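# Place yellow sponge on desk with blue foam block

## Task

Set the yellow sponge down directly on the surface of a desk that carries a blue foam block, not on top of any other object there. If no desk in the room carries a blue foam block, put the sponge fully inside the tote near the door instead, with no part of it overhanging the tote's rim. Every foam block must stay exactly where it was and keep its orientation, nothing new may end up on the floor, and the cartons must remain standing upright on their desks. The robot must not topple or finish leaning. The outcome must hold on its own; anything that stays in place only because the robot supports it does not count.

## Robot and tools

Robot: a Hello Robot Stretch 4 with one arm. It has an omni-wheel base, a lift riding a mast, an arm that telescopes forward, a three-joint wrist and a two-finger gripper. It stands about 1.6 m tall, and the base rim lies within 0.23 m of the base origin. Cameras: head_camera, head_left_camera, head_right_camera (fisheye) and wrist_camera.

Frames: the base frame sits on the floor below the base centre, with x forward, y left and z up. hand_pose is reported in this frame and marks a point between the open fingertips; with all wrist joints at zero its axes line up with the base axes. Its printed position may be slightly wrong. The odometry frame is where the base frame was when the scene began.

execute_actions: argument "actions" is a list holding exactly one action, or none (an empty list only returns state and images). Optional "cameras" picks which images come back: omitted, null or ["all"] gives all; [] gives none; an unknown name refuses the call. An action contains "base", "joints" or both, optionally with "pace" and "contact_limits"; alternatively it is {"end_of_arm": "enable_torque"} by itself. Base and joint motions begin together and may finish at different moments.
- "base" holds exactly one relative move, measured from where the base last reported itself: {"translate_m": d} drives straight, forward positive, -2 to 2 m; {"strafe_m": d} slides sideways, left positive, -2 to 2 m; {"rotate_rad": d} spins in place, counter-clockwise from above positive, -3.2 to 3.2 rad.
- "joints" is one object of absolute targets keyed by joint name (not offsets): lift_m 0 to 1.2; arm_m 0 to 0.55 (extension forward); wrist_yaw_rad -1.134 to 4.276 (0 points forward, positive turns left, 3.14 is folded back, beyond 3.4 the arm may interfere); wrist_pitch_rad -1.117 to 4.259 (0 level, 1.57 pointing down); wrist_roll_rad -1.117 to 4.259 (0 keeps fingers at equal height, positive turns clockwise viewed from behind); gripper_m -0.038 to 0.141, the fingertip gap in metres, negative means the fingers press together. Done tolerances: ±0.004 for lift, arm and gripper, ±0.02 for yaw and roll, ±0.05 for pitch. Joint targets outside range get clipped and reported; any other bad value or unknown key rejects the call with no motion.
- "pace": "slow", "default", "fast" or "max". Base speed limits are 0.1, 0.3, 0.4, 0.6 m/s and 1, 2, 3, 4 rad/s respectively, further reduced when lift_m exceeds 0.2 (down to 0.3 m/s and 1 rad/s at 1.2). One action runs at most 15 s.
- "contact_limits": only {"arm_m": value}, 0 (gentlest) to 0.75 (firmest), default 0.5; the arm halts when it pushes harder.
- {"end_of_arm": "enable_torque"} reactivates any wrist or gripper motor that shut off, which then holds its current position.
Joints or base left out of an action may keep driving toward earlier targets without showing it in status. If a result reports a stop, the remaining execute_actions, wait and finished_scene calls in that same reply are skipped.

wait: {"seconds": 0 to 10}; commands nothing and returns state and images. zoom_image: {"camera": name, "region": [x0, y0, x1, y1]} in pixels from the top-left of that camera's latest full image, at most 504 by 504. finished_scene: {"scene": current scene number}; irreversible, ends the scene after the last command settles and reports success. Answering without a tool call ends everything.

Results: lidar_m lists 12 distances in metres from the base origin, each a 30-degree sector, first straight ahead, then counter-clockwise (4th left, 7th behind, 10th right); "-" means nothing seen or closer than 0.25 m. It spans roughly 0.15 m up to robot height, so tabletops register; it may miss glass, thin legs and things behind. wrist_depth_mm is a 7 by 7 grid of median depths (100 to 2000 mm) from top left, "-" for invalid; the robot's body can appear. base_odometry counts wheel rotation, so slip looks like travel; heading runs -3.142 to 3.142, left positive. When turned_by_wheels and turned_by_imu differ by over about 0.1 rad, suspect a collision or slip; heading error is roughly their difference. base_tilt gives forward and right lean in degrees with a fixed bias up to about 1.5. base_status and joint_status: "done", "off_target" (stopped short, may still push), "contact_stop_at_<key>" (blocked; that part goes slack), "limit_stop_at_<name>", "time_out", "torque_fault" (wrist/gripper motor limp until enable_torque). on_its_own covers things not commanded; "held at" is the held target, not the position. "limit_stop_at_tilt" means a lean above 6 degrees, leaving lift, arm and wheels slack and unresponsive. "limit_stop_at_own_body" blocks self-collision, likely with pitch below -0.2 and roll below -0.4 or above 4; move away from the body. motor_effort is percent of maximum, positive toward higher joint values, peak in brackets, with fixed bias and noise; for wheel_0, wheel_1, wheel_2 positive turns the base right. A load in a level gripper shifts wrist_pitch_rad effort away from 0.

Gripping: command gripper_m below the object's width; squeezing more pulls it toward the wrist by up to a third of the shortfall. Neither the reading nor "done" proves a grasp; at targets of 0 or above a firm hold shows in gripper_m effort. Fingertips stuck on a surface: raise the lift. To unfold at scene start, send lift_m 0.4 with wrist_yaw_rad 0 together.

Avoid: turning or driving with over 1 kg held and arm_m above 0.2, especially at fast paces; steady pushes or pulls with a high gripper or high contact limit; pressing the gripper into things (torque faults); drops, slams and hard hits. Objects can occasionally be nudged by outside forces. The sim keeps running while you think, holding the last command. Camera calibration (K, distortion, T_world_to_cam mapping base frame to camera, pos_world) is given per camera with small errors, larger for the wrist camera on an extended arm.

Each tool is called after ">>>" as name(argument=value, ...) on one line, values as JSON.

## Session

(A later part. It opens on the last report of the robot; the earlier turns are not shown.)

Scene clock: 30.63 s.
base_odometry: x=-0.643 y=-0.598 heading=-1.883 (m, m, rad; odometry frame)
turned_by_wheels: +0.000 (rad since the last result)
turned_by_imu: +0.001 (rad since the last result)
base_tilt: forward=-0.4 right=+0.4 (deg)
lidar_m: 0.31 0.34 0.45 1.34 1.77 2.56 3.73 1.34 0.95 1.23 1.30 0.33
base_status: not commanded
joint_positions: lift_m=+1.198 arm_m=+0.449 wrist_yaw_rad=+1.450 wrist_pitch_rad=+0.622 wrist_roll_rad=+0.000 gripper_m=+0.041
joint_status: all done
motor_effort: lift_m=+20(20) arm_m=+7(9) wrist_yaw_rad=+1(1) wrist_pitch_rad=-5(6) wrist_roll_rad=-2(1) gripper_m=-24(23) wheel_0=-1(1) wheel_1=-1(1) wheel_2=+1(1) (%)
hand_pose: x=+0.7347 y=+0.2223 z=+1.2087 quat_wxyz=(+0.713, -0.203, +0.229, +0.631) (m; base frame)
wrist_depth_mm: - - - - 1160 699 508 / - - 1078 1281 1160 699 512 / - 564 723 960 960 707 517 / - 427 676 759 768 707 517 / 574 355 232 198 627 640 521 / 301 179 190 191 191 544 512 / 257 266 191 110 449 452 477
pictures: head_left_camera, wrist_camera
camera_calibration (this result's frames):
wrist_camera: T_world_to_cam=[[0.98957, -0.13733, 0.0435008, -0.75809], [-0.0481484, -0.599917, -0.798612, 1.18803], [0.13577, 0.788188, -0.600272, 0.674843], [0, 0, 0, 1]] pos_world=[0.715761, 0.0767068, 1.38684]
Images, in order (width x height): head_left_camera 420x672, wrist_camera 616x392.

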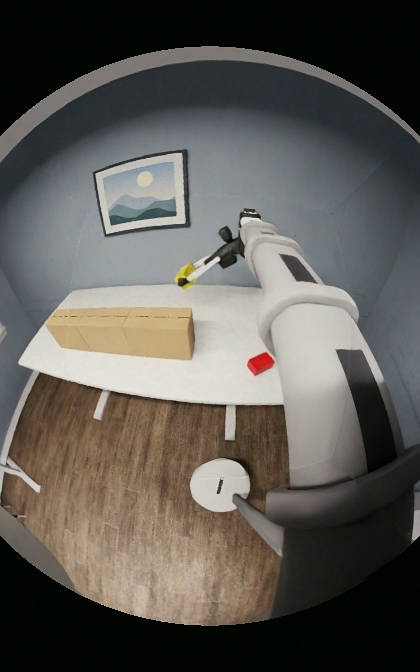

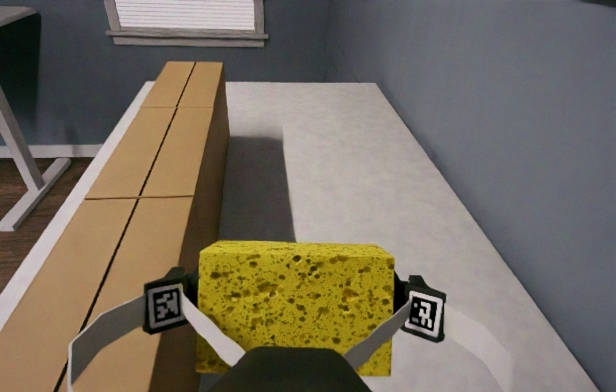

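>>> execute_actions(actions=[{"joints":{"arm_m":0.5,"wrist_pitch_rad":0.9},"pace":"fast"}], cameras=["wrist_camera"])

Scene clock: 31.77 s.
base_odometry: x=-0.643 y=-0.598 heading=-1.883 (m, m, rad; odometry frame)
turned_by_wheels: +0.000 (rad since the last result)
turned_by_imu: +0.000 (rad since the last result)
base_tilt: forward=-0.5 right=+0.5 (deg)
lidar_m: 0.31 0.34 0.47 1.38 1.79 2.58 3.76 1.34 0.99 1.20 1.27 0.34
base_status: not commanded
joint_positions: lift_m=+1.198 arm_m=+0.499 wrist_yaw_rad=+1.450 wrist_pitch_rad=+0.901 wrist_roll_rad=+0.000 gripper_m=+0.041
joint_status: all done
motor_effort: lift_m=+20(20) arm_m=+7(6) wrist_yaw_rad=+0(1) wrist_pitch_rad=-4(3) wrist_roll_rad=-1(1) gripper_m=-23(24) wheel_0=-1(1) wheel_1=-1(1) wheel_2=+1(1) (%)
hand_pose: x=+0.7780 y=+0.1672 z=+1.1505 quat_wxyz=(+0.674, -0.289, +0.326, +0.597) (m; base frame)
wrist_depth_mm: - 455 778 820 820 621 455 / 373 397 683 691 699 634 459 / 324 355 591 603 609 603 462 / 287 345 521 530 535 544 469 / 258 340 232 198 480 484 466 / 244 179 190 190 191 439 439 / 314 373 190 110 384 384 402
pictures: wrist_camera
camera_calibration (this result's frames):
wrist_camera: T_world_to_cam=[[0.991102, -0.124712, 0.0465099, -0.812735], [-0.0718669, -0.795515, -0.601656, 0.935181], [0.112033, 0.592961, -0.7974, 0.955326], [0, 0, 0, 1]] pos_world=[0.765684, 0.076122, 1.36223]
Images, in order (width x height): wrist_camera 616x392.

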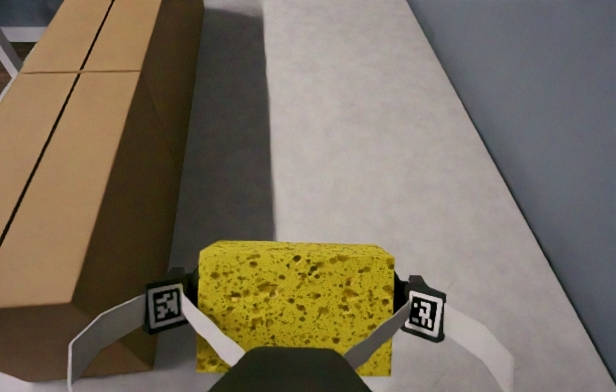

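>>> execute_actions(actions=[{"joints":{"wrist_pitch_rad":0.2},"pace":"fast"}], cameras=[])

>>> execute_actions(actions=[{"base":{"translate_m":-0.65},"joints":{"arm_m":0.1},"pace":"fast"}], cameras=[])

>>> execute_actions(actions=[{"base":{"rotate_rad":1.59},"pace":"fast"}])

Scene clock: 33.80 s.
base_odometry: x=-0.643 y=-0.598 heading=-1.883 (m, m, rad; odometry frame)
turned_by_wheels: +0.000 (rad since the last result)
turned_by_imu: +0.001 (rad since the last result)
base_tilt: forward=-0.4 right=+0.4 (deg)
lidar_m: 0.32 0.34 0.49 1.39 1.77 2.56 3.74 1.32 0.98 1.22 1.25 0.32
base_status: not commanded
joint_positions: lift_m=+1.198 arm_m=+0.499 wrist_yaw_rad=+1.450 wrist_pitch_rad=+0.203 wrist_roll_rad=+0.000 gripper_m=+0.041
joint_status: all done
motor_effort: lift_m=+20(20) arm_m=+7(7) wrist_yaw_rad=+0(0) wrist_pitch_rad=-8(12) wrist_roll_rad=-2(2) gripper_m=-25(24) wheel_0=-1(2) wheel_1=-1(1) wheel_2=+1(1) (%)
hand_pose: x=+0.7905 y=+0.2700 z=+1.3186 quat_wxyz=(+0.745, -0.067, +0.076, +0.660) (m; base frame)
wrist_depth_mm: - - - - 1008 574 421 / - - - - 991 574 421 / - - - - 991 569 418 / - - - - 991 603 424 / - - 232 198 831 603 445 / - 179 190 191 191 539 442 / 439 455 191 110 683 539 439
pictures: none
No camera images: the call's "cameras" was empty. Leave "cameras" out to get every camera's image.

Scene clock: 37.43 s.
base_odometry: x=-0.444 y=+0.021 heading=-1.883 (m, m, rad; odometry frame)
turned_by_wheels: +0.000 (rad since the last result)
turned_by_imu: +0.002 (rad since the last result)
base_tilt: forward=-0.5 right=+0.3 (deg)
lidar_m: 0.96 1.03 1.44 1.67 1.80 2.37 3.02 1.01 0.91 0.88 0.92 1.78
base_status: done
joint_positions: lift_m=+1.198 arm_m=+0.101 wrist_yaw_rad=+1.450 wrist_pitch_rad=+0.202 wrist_roll_rad=+0.000 gripper_m=+0.041
joint_status: all done
motor_effort: lift_m=+20(20) arm_m=-7(6) wrist_yaw_rad=+0(1) wrist_pitch_rad=-7(7) wrist_roll_rad=-2(1) gripper_m=-24(23) wheel_0=-1(1) wheel_1=-1(4) wheel_2=+0(10) (%)
hand_pose: x=+0.3929 y=+0.2700 z=+1.3187 quat_wxyz=(+0.745, -0.067, +0.076, +0.660) (m; base frame)
wrist_depth_mm: - - - - - - 1756 / - - - - - - 1708 / - - - - - - 1756 / 1708 1756 - - - - 1708 / - - 231 198 - 1430 1025 / - 179 190 191 191 1078 960 / - - 190 110 - - 854
pictures: none
No camera images: the call's "cameras" was empty. Leave "cameras" out to get every camera's image.

Scene clock: 40.30 s.
base_odometry: x=-0.444 y=+0.021 heading=-0.293 (m, m, rad; odometry frame)
turned_by_wheels: +1.590 (rad since the last result)
turned_by_imu: +1.567 (rad since the last result)
base_tilt: forward=-0.5 right=+0.7 (deg)
lidar_m: 1.64 1.79 2.24 2.18 0.94 0.97 0.91 0.97 1.78 0.93 1.01 1.44
base_status: done
joint_positions: lift_m=+1.198 arm_m=+0.101 wrist_yaw_rad=+1.450 wrist_pitch_rad=+0.202 wrist_roll_rad=+0.000 gripper_m=+0.041
joint_status: not commanded
motor_effort: lift_m=+20(20) arm_m=-7(7) wrist_yaw_rad=+0(0) wrist_pitch_rad=-7(7) wrist_roll_rad=-1(2) gripper_m=-24(25) wheel_0=-2(4) wheel_1=+0(5) wheel_2=+0(8) (%)
hand_pose: x=+0.3929 y=+0.2700 z=+1.3187 quat_wxyz=(+0.745, -0.067, +0.076, +0.660) (m; base frame)
wrist_depth_mm: - - - - - - - / - - - - - - - / - - - - - - - / - - - - - - - / - - 232 198 - - - / - 179 190 191 191 - - / - - 191 110 - - -
pictures: head_camera, head_left_camera, head_right_camera, wrist_camera
camera_calibration (this result's frames):
wrist_camera: T_world_to_cam=[[0.987625, -0.153368, 0.0328, -0.398904], [-0.00267019, -0.225548, -0.974228, 1.40068], [0.156813, 0.962084, -0.223167, 0.197164], [0, 0, 0, 1]] pos_world=[0.366789, 0.0650544, 1.42167]
Images, in order (width x height): head_camera 420x560, head_left_camera 420x672, head_right_camera 420x672, wrist_camera 616x392.

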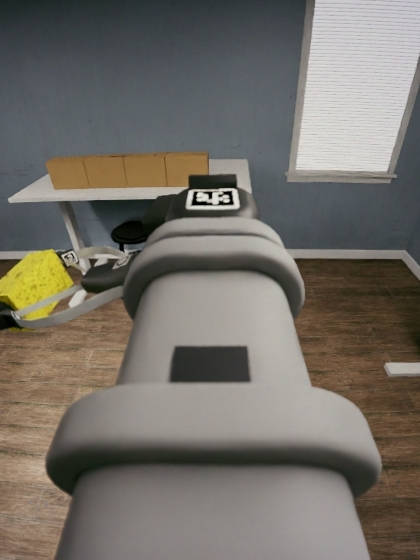

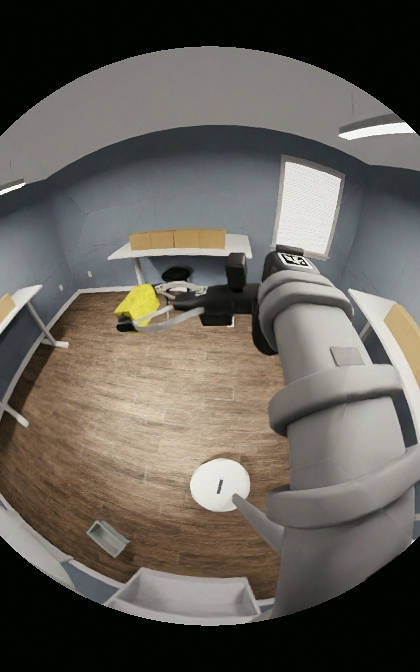

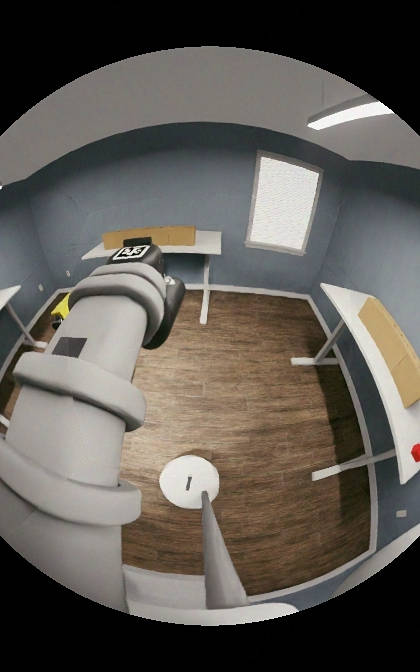

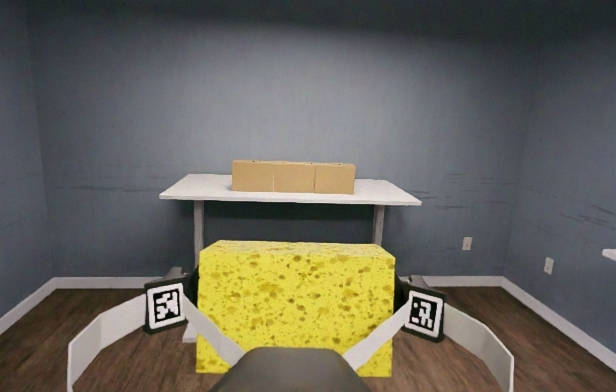

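>>> execute_actions(actions=[{"base":{"translate_m":1.3},"pace":"fast"}])

Scene clock: 46.27 s.
base_odometry: x=+0.801 y=-0.355 heading=-0.293 (m, m, rad; odometry frame)
turned_by_wheels: +0.000 (rad since the last result)
turned_by_imu: +0.001 (rad since the last result)
base_tilt: forward=-0.6 right=+0.6 (deg)
lidar_m: 0.35 0.37 0.58 2.13 2.23 2.67 2.30 1.45 1.01 1.01 1.56 0.34
base_status: done
joint_positions: lift_m=+1.198 arm_m=+0.101 wrist_yaw_rad=+1.450 wrist_pitch_rad=+0.202 wrist_roll_rad=+0.000 gripper_m=+0.041
joint_status: not commanded
motor_effort: lift_m=+20(20) arm_m=-7(7) wrist_yaw_rad=+0(0) wrist_pitch_rad=-7(7) wrist_roll_rad=-1(1) gripper_m=-24(24) wheel_0=+0(6) wheel_1=+1(6) wheel_2=+2(7) (%)
hand_pose: x=+0.3929 y=+0.2700 z=+1.3187 quat_wxyz=(+0.745, -0.067, +0.076, +0.660) (m; base frame)
wrist_depth_mm: - - - - - 1464 1060 / - - - - - 1499 1060 / - - - - - 1464 1042 / - - - - - 1464 1042 / - - 232 199 1205 1336 1025 / - 179 190 191 191 991 960 / - - 190 110 442 445 778
pictures: head_camera, head_left_camera, head_right_camera, wrist_camera
camera_calibration (this result's frames):
wrist_camera: T_world_to_cam=[[0.987625, -0.153368, 0.0328, -0.398897], [-0.00267023, -0.225548, -0.974228, 1.40068], [0.156813, 0.962084, -0.223167, 0.197165], [0, 0, 0, 1]] pos_world=[0.366783, 0.0650543, 1.42167]
Images, in order (width x height): head_camera 420x560, head_left_camera 420x672, head_right_camera 420x672, wrist_camera 616x392.

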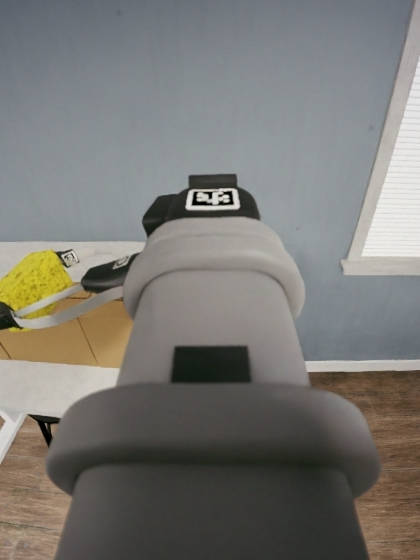

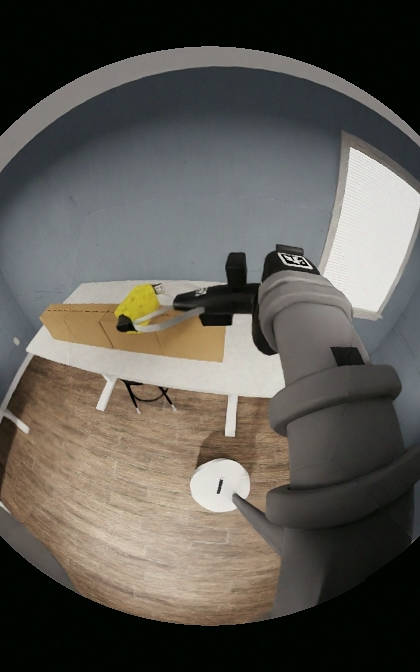

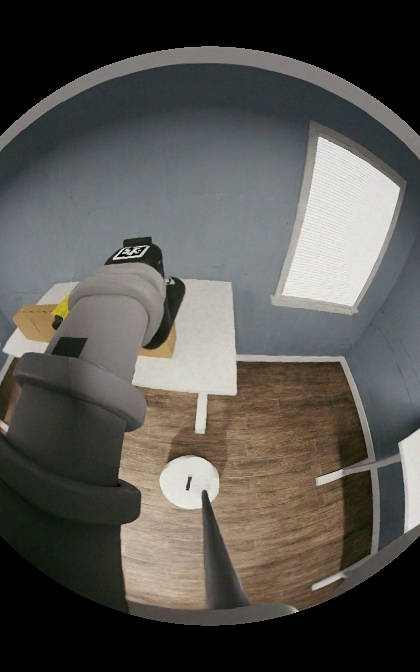

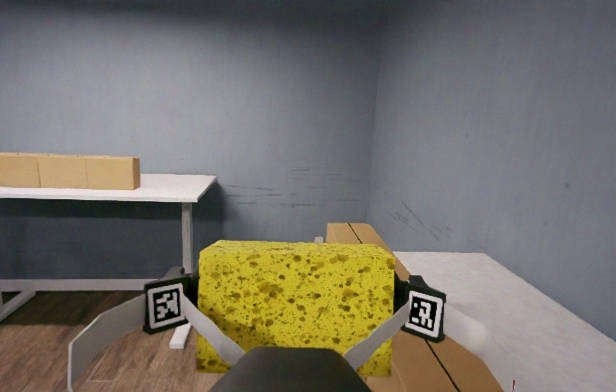

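>>> execute_actions(actions=[{"joints":{"arm_m":0.52},"pace":"fast"}], cameras=["wrist_camera","head_left_camera"])

Scene clock: 48.43 s.
base_odometry: x=+0.801 y=-0.355 heading=-0.293 (m, m, rad; odometry frame)
turned_by_wheels: +0.000 (rad since the last result)
turned_by_imu: +0.001 (rad since the last result)
base_tilt: forward=-0.4 right=+0.6 (deg)
lidar_m: 0.34 0.38 0.57 2.11 2.26 2.64 2.30 1.44 1.03 0.99 1.59 0.39
base_status: not commanded
joint_positions: lift_m=+1.198 arm_m=+0.519 wrist_yaw_rad=+1.450 wrist_pitch_rad=+0.202 wrist_roll_rad=+0.000 gripper_m=+0.041
joint_status: all done
motor_effort: lift_m=+20(20) arm_m=+7(6) wrist_yaw_rad=+1(0) wrist_pitch_rad=-7(7) wrist_roll_rad=-2(2) gripper_m=-24(24) wheel_0=+0(0) wheel_1=+1(1) wheel_2=+1(2) (%)
hand_pose: x=+0.8105 y=+0.2700 z=+1.3187 quat_wxyz=(+0.745, -0.067, +0.076, +0.660) (m; base frame)
wrist_depth_mm: - - - - 1255 732 530 / - - - - 1229 732 530 / - - - - 1229 723 525 / - - - - 1205 723 525 / - - 231 198 1008 715 525 / - 179 190 190 191 640 521 / 439 442 190 110 683 640 517
pictures: head_left_camera, wrist_camera
camera_calibration (this result's frames):
wrist_camera: T_world_to_cam=[[0.987607, -0.153473, 0.0328512, -0.811327], [-0.00262848, -0.225454, -0.97425, 1.40179], [0.156928, 0.96209, -0.223063, 0.131468], [0, 0, 0, 1]] pos_world=[0.784325, 0.0650392, 1.42168]
Images, in order (width x height): head_left_camera 420x672, wrist_camera 616x392.

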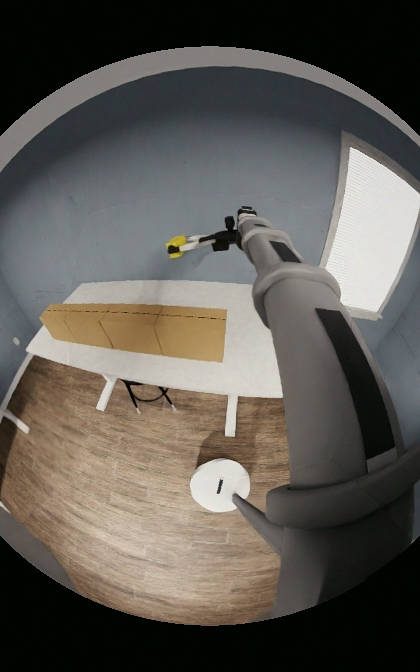

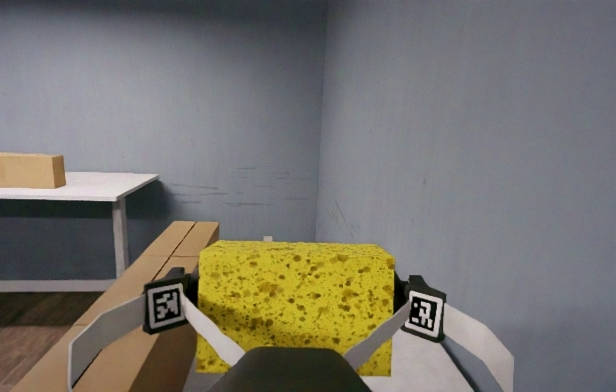

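>>> execute_actions(actions=[{"joints":{"wrist_pitch_rad":0.75},"pace":"fast"}], cameras=["wrist_camera","head_left_camera"])

Scene clock: 49.47 s.
base_odometry: x=+0.801 y=-0.355 heading=-0.293 (m, m, rad; odometry frame)
turned_by_wheels: +0.000 (rad since the last result)
turned_by_imu: +0.000 (rad since the last result)
base_tilt: forward=-0.4 right=+0.5 (deg)
lidar_m: 0.36 0.40 0.58 2.15 2.29 2.65 2.27 1.45 1.05 0.99 1.59 0.38
base_status: not commanded
joint_positions: lift_m=+1.198 arm_m=+0.519 wrist_yaw_rad=+1.450 wrist_pitch_rad=+0.751 wrist_roll_rad=+0.000 gripper_m=+0.041
joint_status: all done
motor_effort: lift_m=+20(20) arm_m=+7(7) wrist_yaw_rad=+0(0) wrist_pitch_rad=-4(3) wrist_roll_rad=-2(2) gripper_m=-24(24) wheel_0=+0(0) wheel_1=+1(1) wheel_2=+1(1) (%)
hand_pose: x=+0.8019 y=+0.1987 z=+1.1797 quat_wxyz=(+0.696, -0.243, +0.275, +0.617) (m; base frame)
wrist_depth_mm: - 732 904 1182 1138 741 535 / - 508 831 917 946 750 539 / 427 427 683 741 759 715 539 / 345 375 615 627 640 634 544 / 300 370 232 198 549 554 535 / 266 179 190 191 191 488 500 / 237 370 191 110 413 415 439
pictures: head_left_camera, wrist_camera
camera_calibration (this result's frames):
wrist_camera: T_world_to_cam=[[0.990264, -0.131601, 0.0453757, -0.830403], [-0.0599776, -0.697521, -0.71405, 1.08314], [0.12562, 0.704376, -0.698623, 0.807736], [0, 0, 0, 1]] pos_world=[0.785815, 0.0772808, 1.3754]
Images, in order (width x height): head_left_camera 420x672, wrist_camera 616x392.

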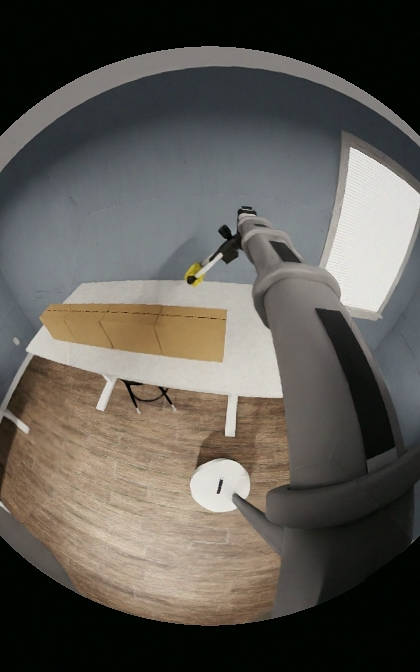

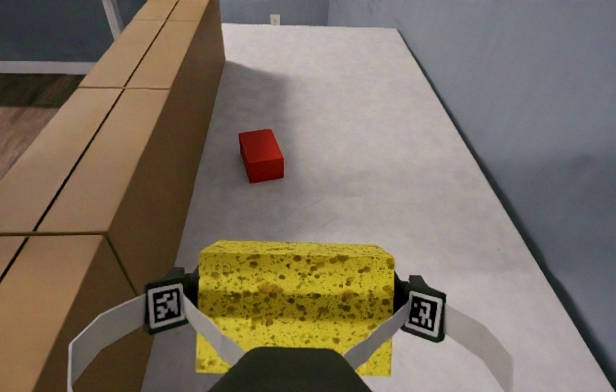

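>>> execute_actions(actions=[{"joints":{"wrist_pitch_rad":1.05,"arm_m":0.54},"pace":"fast"}], cameras=["wrist_camera"])

Scene clock: 50.30 s.
base_odometry: x=+0.801 y=-0.355 heading=-0.293 (m, m, rad; odometry frame)
turned_by_wheels: +0.000 (rad since the last result)
turned_by_imu: +0.000 (rad since the last result)
base_tilt: forward=-0.4 right=+0.5 (deg)
lidar_m: 0.33 0.38 0.57 2.16 2.26 2.64 2.31 1.45 1.03 1.00 1.61 0.36
base_status: not commanded
joint_positions: lift_m=+1.198 arm_m=+0.539 wrist_yaw_rad=+1.450 wrist_pitch_rad=+1.051 wrist_roll_rad=+0.000 gripper_m=+0.041
joint_status: all done
motor_effort: lift_m=+20(20) arm_m=+7(7) wrist_yaw_rad=+0(1) wrist_pitch_rad=-2(2) wrist_roll_rad=-2(2) gripper_m=-24(23) wheel_0=+0(0) wheel_1=+1(1) wheel_2=+1(1) (%)
hand_pose: x=+0.8137 y=+0.1318 z=+1.1263 quat_wxyz=(+0.648, -0.333, +0.375, +0.574) (m; base frame)
wrist_depth_mm: 327 407 597 621 627 640 517 / 297 404 554 559 569 574 521 / 274 402 504 508 517 521 517 / 259 402 459 466 469 473 484 / 258 402 232 198 436 436 445 / 257 179 190 191 191 404 407 / 245 359 191 110 364 366 379
pictures: wrist_camera
camera_calibration (this result's frames):
wrist_camera: T_world_to_cam=[[0.991946, -0.117756, 0.046665, -0.853201], [-0.0815753, -0.875741, -0.47584, 0.771736], [0.0968992, 0.4682, -0.878293, 1.07295], [0, 0, 0, 1]] pos_world=[0.805316, 0.0730185, 1.3494]
Images, in order (width x height): wrist_camera 616x392.

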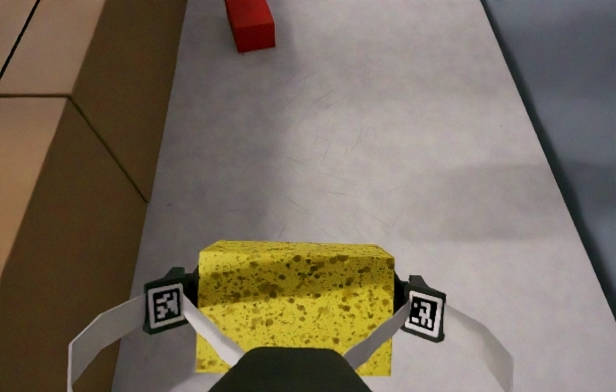

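>>> execute_actions(actions=[{"joints":{"wrist_pitch_rad":1.45},"pace":"fast"}], cameras=["wrist_camera"])

Scene clock: 51.43 s.
base_odometry: x=+0.801 y=-0.355 heading=-0.293 (m, m, rad; odometry frame)
turned_by_wheels: +0.000 (rad since the last result)
turned_by_imu: +0.000 (rad since the last result)
base_tilt: forward=-0.3 right=+0.5 (deg)
lidar_m: 0.36 0.36 0.59 2.13 2.25 2.66 2.27 1.42 1.06 1.00 1.61 0.39
base_status: not commanded
joint_positions: lift_m=+1.198 arm_m=+0.539 wrist_yaw_rad=+1.450 wrist_pitch_rad=+1.450 wrist_roll_rad=+0.000 gripper_m=+0.041
joint_status: all done
motor_effort: lift_m=+20(20) arm_m=+7(7) wrist_yaw_rad=+0(0) wrist_pitch_rad=+0(3) wrist_roll_rad=-1(1) gripper_m=-23(24) wheel_0=+0(0) wheel_1=+1(1) wheel_2=+1(1) (%)
hand_pose: x=+0.8006 y=+0.0240 z=+1.0903 quat_wxyz=(+0.560, -0.440, +0.496, +0.496) (m; base frame)
wrist_depth_mm: 251 384 397 397 399 399 404 / 250 382 387 392 392 392 397 / 248 377 382 382 384 387 387 / 248 370 375 377 379 379 382 / 246 364 232 198 370 373 377 / 359 179 190 191 191 366 368 / 353 355 191 110 359 359 364
pictures: wrist_camera
camera_calibration (this result's frames):
wrist_camera: T_world_to_cam=[[0.994106, -0.0999594, 0.0419583, -0.848255], [-0.0955361, -0.990716, -0.0967221, 0.259733], [0.051237, 0.0921435, -0.994427, 1.26523], [0, 0, 0, 1]] pos_world=[0.803243, 0.0559482, 1.31889]
Images, in order (width x height): wrist_camera 616x392.

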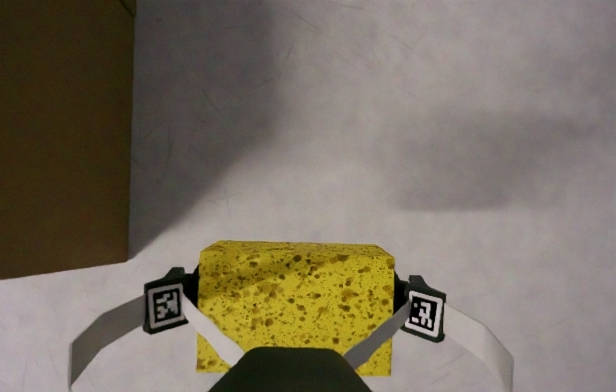

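>>> execute_actions(actions=[{"joints":{"wrist_pitch_rad":0.2},"pace":"fast"}], cameras=[])

>>> execute_actions(actions=[{"base":{"translate_m":-0.12},"joints":{"arm_m":0.1},"pace":"fast"}], cameras=[])

>>> execute_actions(actions=[{"base":{"rotate_rad":1.59},"pace":"fast"}])

Scene clock: 53.93 s.
base_odometry: x=+0.801 y=-0.355 heading=-0.293 (m, m, rad; odometry frame)
turned_by_wheels: +0.000 (rad since the last result)
turned_by_imu: +0.001 (rad since the last result)
base_tilt: forward=-0.6 right=+0.5 (deg)
lidar_m: 0.35 0.40 0.56 2.14 2.26 2.65 2.27 1.47 1.04 1.00 1.55 0.37
base_status: not commanded
joint_positions: lift_m=+1.198 arm_m=+0.539 wrist_yaw_rad=+1.450 wrist_pitch_rad=+0.203 wrist_roll_rad=+0.000 gripper_m=+0.041
joint_status: all done
motor_effort: lift_m=+20(20) arm_m=+7(7) wrist_yaw_rad=+0(0) wrist_pitch_rad=-8(11) wrist_roll_rad=-1(2) gripper_m=-24(22) wheel_0=+0(0) wheel_1=+1(1) wheel_2=+1(1) (%)
hand_pose: x=+0.8305 y=+0.2700 z=+1.3186 quat_wxyz=(+0.745, -0.067, +0.076, +0.660) (m; base frame)
wrist_depth_mm: - - - - 1205 691 508 / - - - - 1182 699 504 / - - - - 1182 699 504 / - - - - 1138 683 500 / - - 232 198 960 691 496 / - 179 190 191 191 609 496 / 415 459 190 110 691 609 496
pictures: none
No camera images: the call's "cameras" was empty. Leave "cameras" out to get every camera's image.

Scene clock: 55.93 s.
base_odometry: x=+0.686 y=-0.321 heading=-0.293 (m, m, rad; odometry frame)
turned_by_wheels: +0.000 (rad since the last result)
turned_by_imu: +0.001 (rad since the last result)
base_tilt: forward=-0.3 right=+0.5 (deg)
lidar_m: 0.45 0.52 0.78 2.12 2.26 2.55 2.14 1.45 1.03 0.99 1.77 0.48
base_status: done
joint_positions: lift_m=+1.198 arm_m=+0.101 wrist_yaw_rad=+1.450 wrist_pitch_rad=+0.202 wrist_roll_rad=+0.000 gripper_m=+0.041
joint_status: all done
motor_effort: lift_m=+20(20) arm_m=-7(7) wrist_yaw_rad=+0(0) wrist_pitch_rad=-7(8) wrist_roll_rad=-1(1) gripper_m=-24(23) wheel_0=+0(3) wheel_1=-1(4) wheel_2=+0(7) (%)
hand_pose: x=+0.3929 y=+0.2700 z=+1.3187 quat_wxyz=(+0.745, -0.067, +0.076, +0.660) (m; base frame)
wrist_depth_mm: - - - - - 1708 1229 / - - - - - 1708 1205 / - - - - - 1708 1205 / - - - - - 1708 1205 / - - 232 198 866 1430 1205 / - 179 190 191 191 609 1042 / - - 190 110 654 480 492
pictures: none
No camera images: the call's "cameras" was empty. Leave "cameras" out to get every camera's image.

Scene clock: 58.80 s.
base_odometry: x=+0.686 y=-0.321 heading=+1.296 (m, m, rad; odometry frame)
turned_by_wheels: +1.590 (rad since the last result)
turned_by_imu: +1.567 (rad since the last result)
base_tilt: forward=-0.3 right=+0.6 (deg)
lidar_m: 2.11 2.24 1.96 2.11 1.44 1.08 1.00 1.72 0.50 0.46 0.50 0.75
base_status: done
joint_positions: lift_m=+1.198 arm_m=+0.101 wrist_yaw_rad=+1.450 wrist_pitch_rad=+0.202 wrist_roll_rad=+0.000 gripper_m=+0.041
joint_status: not commanded
motor_effort: lift_m=+20(20) arm_m=-7(7) wrist_yaw_rad=+0(0) wrist_pitch_rad=-6(7) wrist_roll_rad=-1(1) gripper_m=-24(23) wheel_0=-2(7) wheel_1=+0(4) wheel_2=+1(5) (%)
hand_pose: x=+0.3929 y=+0.2700 z=+1.3187 quat_wxyz=(+0.745, -0.067, +0.076, +0.660) (m; base frame)
wrist_depth_mm: - - - - - - - / - - - - - - - / - - - - - - - / - - - - - - - / - - 231 198 - - - / - 179 190 191 191 - - / - - 191 110 - - -
pictures: head_camera, head_left_camera, head_right_camera, wrist_camera
camera_calibration (this result's frames):
wrist_camera: T_world_to_cam=[[0.987642, -0.153248, 0.0328504, -0.398992], [-0.00259548, -0.225563, -0.974225, 1.40065], [0.156708, 0.9621, -0.223173, 0.197199], [0, 0, 0, 1]] pos_world=[0.366794, 0.0650656, 1.42167]
Images, in order (width x height): head_camera 420x560, head_left_camera 420x672, head_right_camera 420x672, wrist_camera 616x392.

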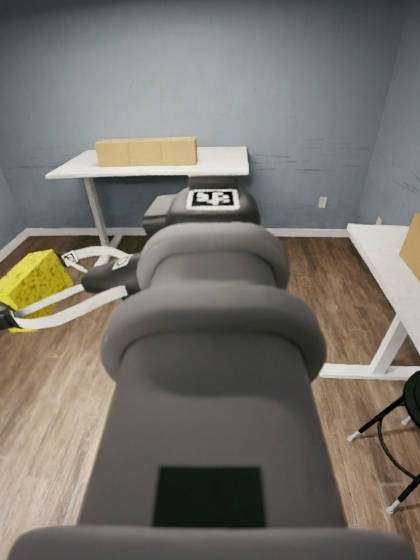

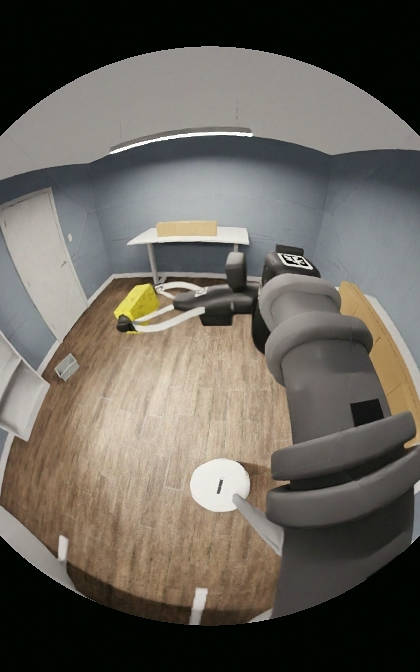

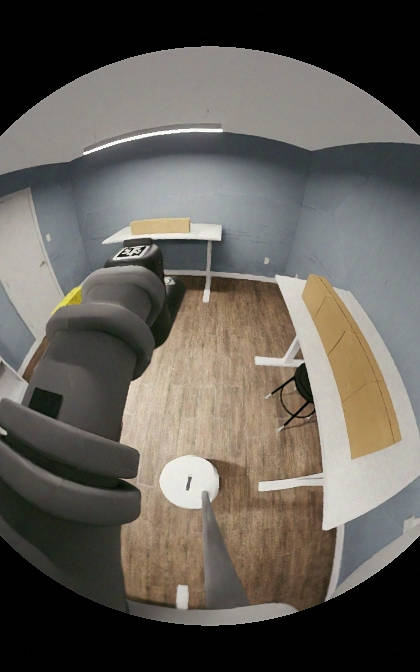

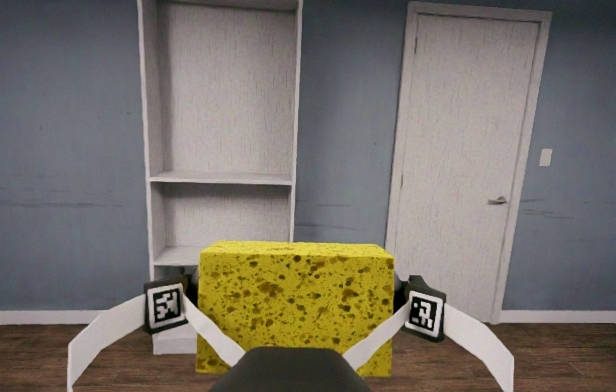

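>>> execute_actions(actions=[{"base":{"translate_m":1.72},"pace":"fast"}], cameras=["head_left_camera","head_right_camera"])

Scene clock: 67.17 s.
base_odometry: x=+1.152 y=+1.335 heading=+1.296 (m, m, rad; odometry frame)
turned_by_wheels: +0.000 (rad since the last result)
turned_by_imu: +0.002 (rad since the last result)
base_tilt: forward=-0.3 right=+0.4 (deg)
lidar_m: 0.37 0.43 0.59 2.34 2.00 3.03 3.56 0.82 0.71 1.36 1.44 0.38
base_status: done
joint_positions: lift_m=+1.198 arm_m=+0.101 wrist_yaw_rad=+1.450 wrist_pitch_rad=+0.202 wrist_roll_rad=+0.000 gripper_m=+0.041
joint_status: not commanded
motor_effort: lift_m=+20(20) arm_m=-7(7) wrist_yaw_rad=+0(0) wrist_pitch_rad=-7(7) wrist_roll_rad=-1(2) gripper_m=-26(23) wheel_0=-1(9) wheel_1=+0(5) wheel_2=+2(12) (%)
hand_pose: x=+0.3929 y=+0.2700 z=+1.3187 quat_wxyz=(+0.745, -0.067, +0.076, +0.660) (m; base frame)
wrist_depth_mm: - - - - - 1618 1138 / - - - - - 1618 1118 / - - - - - 1618 1118 / - - - - - 1576 1118 / - - 232 198 854 1397 1118 / - 179 190 191 191 960 1025 / - - 190 110 496 436 778
pictures: head_left_camera, head_right_camera
Images, in order (width x height): head_left_camera 420x672, head_right_camera 420x672.

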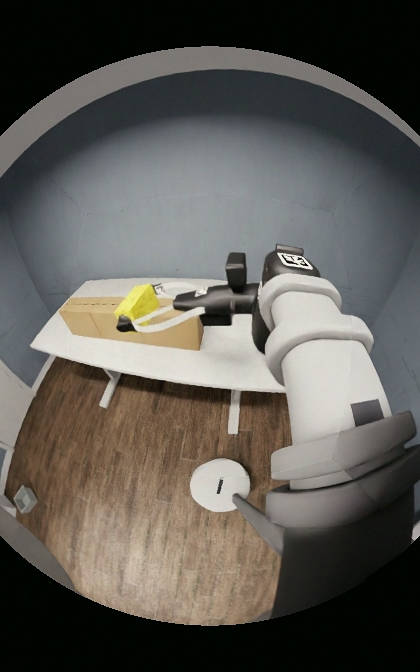

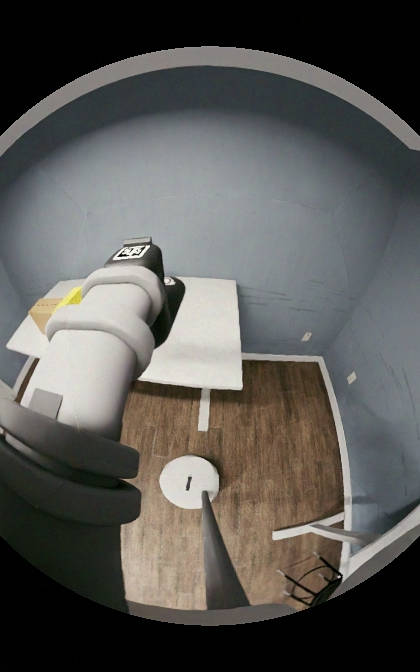

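>>> execute_actions(actions=[{"joints":{"arm_m":0.53},"pace":"fast"}], cameras=["head_left_camera"])

>>> execute_actions(actions=[{"joints":{"wrist_pitch_rad":0.75},"pace":"fast"}], cameras=["wrist_camera","head_left_camera"])

Scene clock: 69.33 s.
base_odometry: x=+1.152 y=+1.335 heading=+1.296 (m, m, rad; odometry frame)
turned_by_wheels: +0.000 (rad since the last result)
turned_by_imu: +0.001 (rad since the last result)
base_tilt: forward=-0.3 right=+0.4 (deg)
lidar_m: 0.37 0.42 0.61 2.31 2.00 3.00 3.59 0.84 0.72 1.37 1.46 0.38
base_status: not commanded
joint_positions: lift_m=+1.198 arm_m=+0.529 wrist_yaw_rad=+1.450 wrist_pitch_rad=+0.202 wrist_roll_rad=+0.000 gripper_m=+0.041
joint_status: all done
motor_effort: lift_m=+20(20) arm_m=+7(7) wrist_yaw_rad=+0(1) wrist_pitch_rad=-7(7) wrist_roll_rad=-1(1) gripper_m=-24(25) wheel_0=-1(1) wheel_1=+0(0) wheel_2=+1(1) (%)
hand_pose: x=+0.8205 y=+0.2700 z=+1.3187 quat_wxyz=(+0.745, -0.067, +0.076, +0.660) (m; base frame)
wrist_depth_mm: - - - - 1430 820 585 / - - - - 1430 820 580 / - - - - 1397 809 574 / - - - - 1366 798 574 / - - 233 198 1160 798 574 / - 179 190 191 191 707 569 / - 433 190 110 691 691 564
pictures: head_left_camera
Images, in order (width x height): head_left_camera 420x672.

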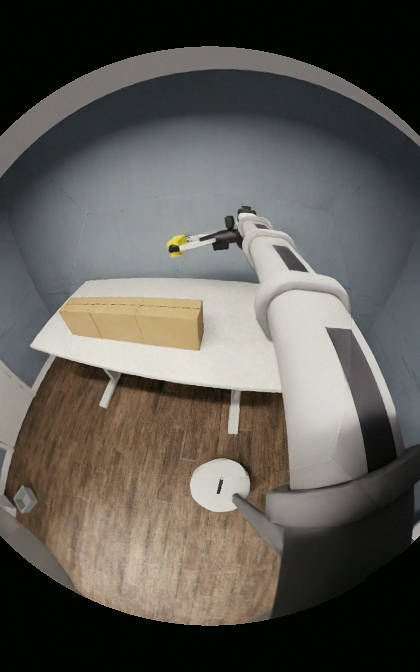

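Scene clock: 70.17 s.
base_odometry: x=+1.152 y=+1.335 heading=+1.296 (m, m, rad; odometry frame)
turned_by_wheels: +0.000 (rad since the last result)
turned_by_imu: +0.000 (rad since the last result)
base_tilt: forward=-0.3 right=+0.4 (deg)
lidar_m: 0.39 0.41 0.61 2.30 2.01 3.03 3.60 0.83 0.73 1.35 1.46 0.39
base_status: not commanded
joint_positions: lift_m=+1.198 arm_m=+0.529 wrist_yaw_rad=+1.450 wrist_pitch_rad=+0.751 wrist_roll_rad=+0.000 gripper_m=+0.041
joint_status: all done
motor_effort: lift_m=+20(20) arm_m=+7(7) wrist_yaw_rad=+0(0) wrist_pitch_rad=-4(4) wrist_roll_rad=-1(1) gripper_m=-24(24) wheel_0=-1(1) wheel_1=+0(0) wheel_2=+1(1) (%)
hand_pose: x=+0.8119 y=+0.1987 z=+1.1797 quat_wxyz=(+0.696, -0.243, +0.275, +0.617) (m; base frame)
wrist_depth_mm: - - 750 - 1182 831 585 / - 530 647 917 946 842 585 / - 415 627 707 759 759 585 / 357 351 585 621 634 647 591 / 300 310 232 198 554 554 564 / 264 179 190 191 191 484 504 / 234 276 191 110 413 418 436
pictures: head_left_camera, wrist_camera
camera_calibration (this result's frames):
wrist_camera: T_world_to_cam=[[0.990265, -0.131584, 0.0453909, -0.84036], [-0.059955, -0.697521, -0.714052, 1.08373], [0.125619, 0.704379, -0.69862, 0.806472], [0, 0, 0, 1]] pos_world=[0.795845, 0.0772811, 1.3754]
Images, in order (width x height): head_left_camera 420x672, wrist_camera 616x392.

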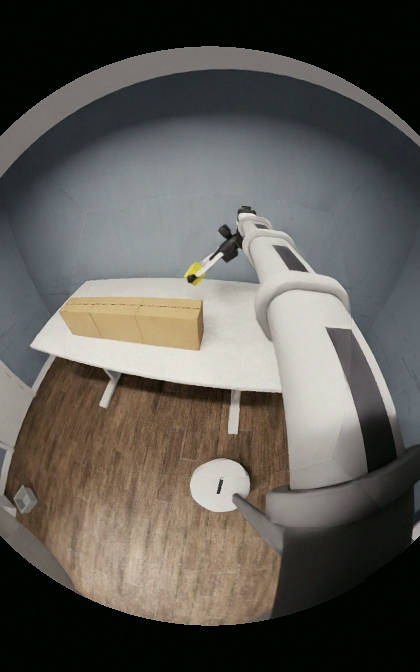

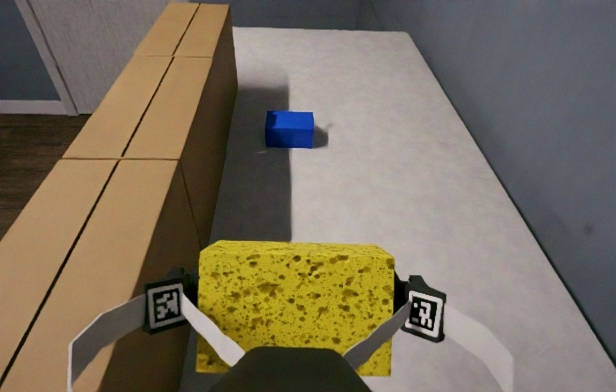

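>>> execute_actions(actions=[{"joints":{"wrist_pitch_rad":1.57},"pace":"fast"}], cameras=["wrist_camera"])

>>> execute_actions(actions=[{"joints":{"wrist_yaw_rad":0.0,"arm_m":0.48},"pace":"fast"}], cameras=["wrist_camera","head_left_camera","head_right_camera"])

Scene clock: 71.80 s.
base_odometry: x=+1.152 y=+1.335 heading=+1.296 (m, m, rad; odometry frame)
turned_by_wheels: +0.000 (rad since the last result)
turned_by_imu: +0.001 (rad since the last result)
base_tilt: forward=-0.4 right=+0.6 (deg)
lidar_m: 0.38 0.42 0.62 2.30 2.04 3.04 3.59 0.82 0.72 1.36 1.44 0.39
base_status: not commanded
joint_positions: lift_m=+1.198 arm_m=+0.529 wrist_yaw_rad=+1.450 wrist_pitch_rad=+1.570 wrist_roll_rad=+0.000 gripper_m=+0.041
joint_status: all done
motor_effort: lift_m=+20(20) arm_m=+7(7) wrist_yaw_rad=+0(1) wrist_pitch_rad=+1(3) wrist_roll_rad=-1(1) gripper_m=-25(24) wheel_0=-1(1) wheel_1=+0(0) wheel_2=+1(1) (%)
hand_pose: x=+0.7865 y=-0.0102 z=+1.0882 quat_wxyz=(+0.530, -0.469, +0.529, +0.469) (m; base frame)
wrist_depth_mm: 196 245 362 364 366 366 368 / 294 297 364 366 368 368 368 / 359 364 364 364 368 368 368 / 364 364 366 364 366 368 368 / 366 364 232 198 368 370 370 / 366 179 190 191 191 370 368 / 364 364 190 110 368 370 370
pictures: wrist_camera
camera_calibration (this result's frames):
wrist_camera: T_world_to_cam=[[0.994689, -0.0951686, 0.0391978, -0.83493], [-0.0961078, -0.995109, 0.0228129, 0.0946193], [0.036835, -0.0264589, -0.998971, 1.28207], [0, 0, 0, 1]] pos_world=[0.792364, 0.0486196, 1.31132]
Images, in order (width x height): wrist_camera 616x392.

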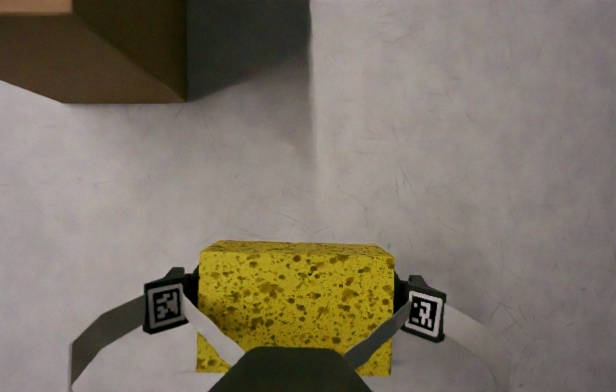

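Scene clock: 73.17 s.
base_odometry: x=+1.152 y=+1.335 heading=+1.296 (m, m, rad; odometry frame)
turned_by_wheels: +0.000 (rad since the last result)
turned_by_imu: +0.001 (rad since the last result)
base_tilt: forward=-0.4 right=+0.5 (deg)
lidar_m: 0.38 0.43 0.62 2.32 2.00 3.02 3.62 0.86 0.71 1.35 1.45 0.40
base_status: not commanded
joint_positions: lift_m=+1.198 arm_m=+0.481 wrist_yaw_rad=+0.001 wrist_pitch_rad=+1.570 wrist_roll_rad=+0.000 gripper_m=+0.041
joint_status: all done
motor_effort: lift_m=+20(20) arm_m=-7(6) wrist_yaw_rad=-2(6) wrist_pitch_rad=-1(1) wrist_roll_rad=-2(2) gripper_m=-24(23) wheel_0=-1(1) wheel_1=+0(0) wheel_2=+1(1) (%)
hand_pose: x=+0.6523 y=-0.0874 z=+1.0882 quat_wxyz=(+0.707, +0.000, +0.707, +0.000) (m; base frame)
wrist_depth_mm: 359 362 364 364 366 960 1060 / 359 362 362 366 366 1308 1366 / 362 362 366 366 368 1366 1397 / 362 364 366 368 368 1336 1366 / 347 364 232 198 368 1336 1366 / 355 179 190 191 191 1366 1366 / 364 366 190 110 368 1366 1366
pictures: head_left_camera, head_right_camera, wrist_camera
camera_calibration (this result's frames):
wrist_camera: T_world_to_cam=[[0.0261273, -0.99889, 0.0391859, -0.155988], [-0.999411, -0.0252277, 0.0232782, 0.678454], [-0.0222638, -0.039771, -0.998961, 1.32235], [0, 0, 0, 1]] pos_world=[0.711571, -0.0861082, 1.31129]
Images, in order (width x height): head_left_camera 420x672, head_right_camera 420x672, wrist_camera 616x392.

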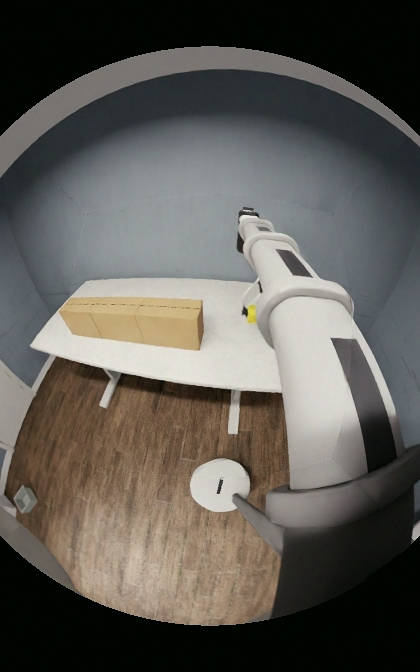

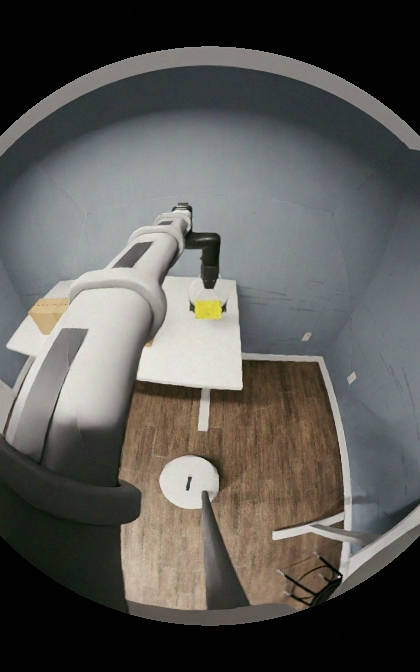

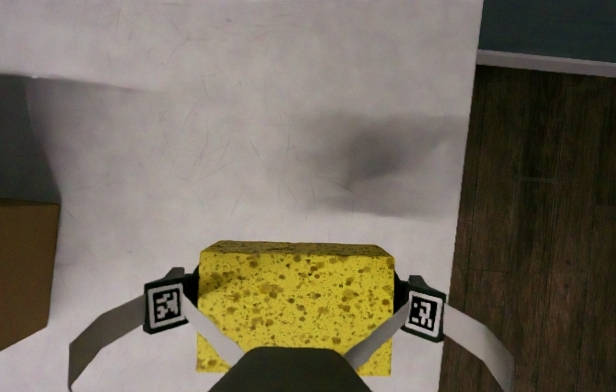

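>>> execute_actions(actions=[{"base":{"strafe_m":0.05},"joints":{"lift_m":1.087}}], cameras=["wrist_camera"])

Scene clock: 75.13 s.
base_odometry: x=+1.104 y=+1.349 heading=+1.296 (m, m, rad; odometry frame)
turned_by_wheels: +0.000 (rad since the last result)
turned_by_imu: +0.001 (rad since the last result)
base_tilt: forward=-0.3 right=+0.4 (deg)
lidar_m: 0.37 0.42 0.63 2.26 2.36 3.05 3.56 0.92 0.77 1.42 1.51 0.40
base_status: done
joint_positions: lift_m=+1.087 arm_m=+0.481 wrist_yaw_rad=+0.000 wrist_pitch_rad=+1.570 wrist_roll_rad=+0.000 gripper_m=+0.041
joint_status: all done
motor_effort: lift_m=+15(18) arm_m=-7(7) wrist_yaw_rad=-2(2) wrist_pitch_rad=-1(1) wrist_roll_rad=-2(1) gripper_m=-24(25) wheel_0=+2(6) wheel_1=-2(7) wheel_2=+0(3) (%)
hand_pose: x=+0.6523 y=-0.0874 z=+0.9769 quat_wxyz=(+0.707, +0.000, +0.707, +0.000) (m; base frame)
wrist_depth_mm: 250 251 252 253 254 254 256 / 250 252 253 253 254 255 257 / 250 252 252 254 255 256 256 / 251 252 253 254 255 256 257 / 252 253 232 198 256 257 258 / 253 179 190 191 191 257 257 / 253 254 191 110 257 258 259
pictures: wrist_camera
camera_calibration (this result's frames):
wrist_camera: T_world_to_cam=[[0.025999, -0.998894, 0.0391859, -0.151547], [-0.999414, -0.0250993, 0.0232782, 0.681041], [-0.0222689, -0.0397682, -0.998961, 1.21126], [0, 0, 0, 1]] pos_world=[0.711555, -0.0861158, 1.20008]
Images, in order (width x height): wrist_camera 616x392.

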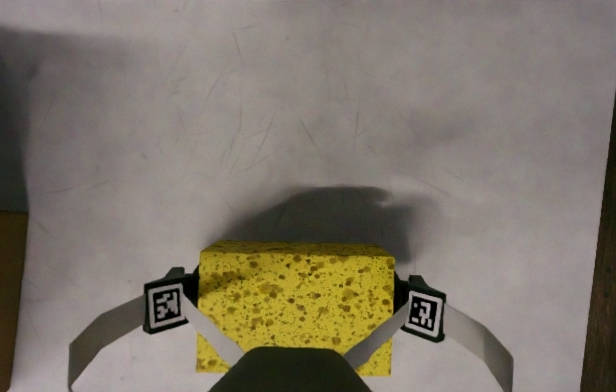

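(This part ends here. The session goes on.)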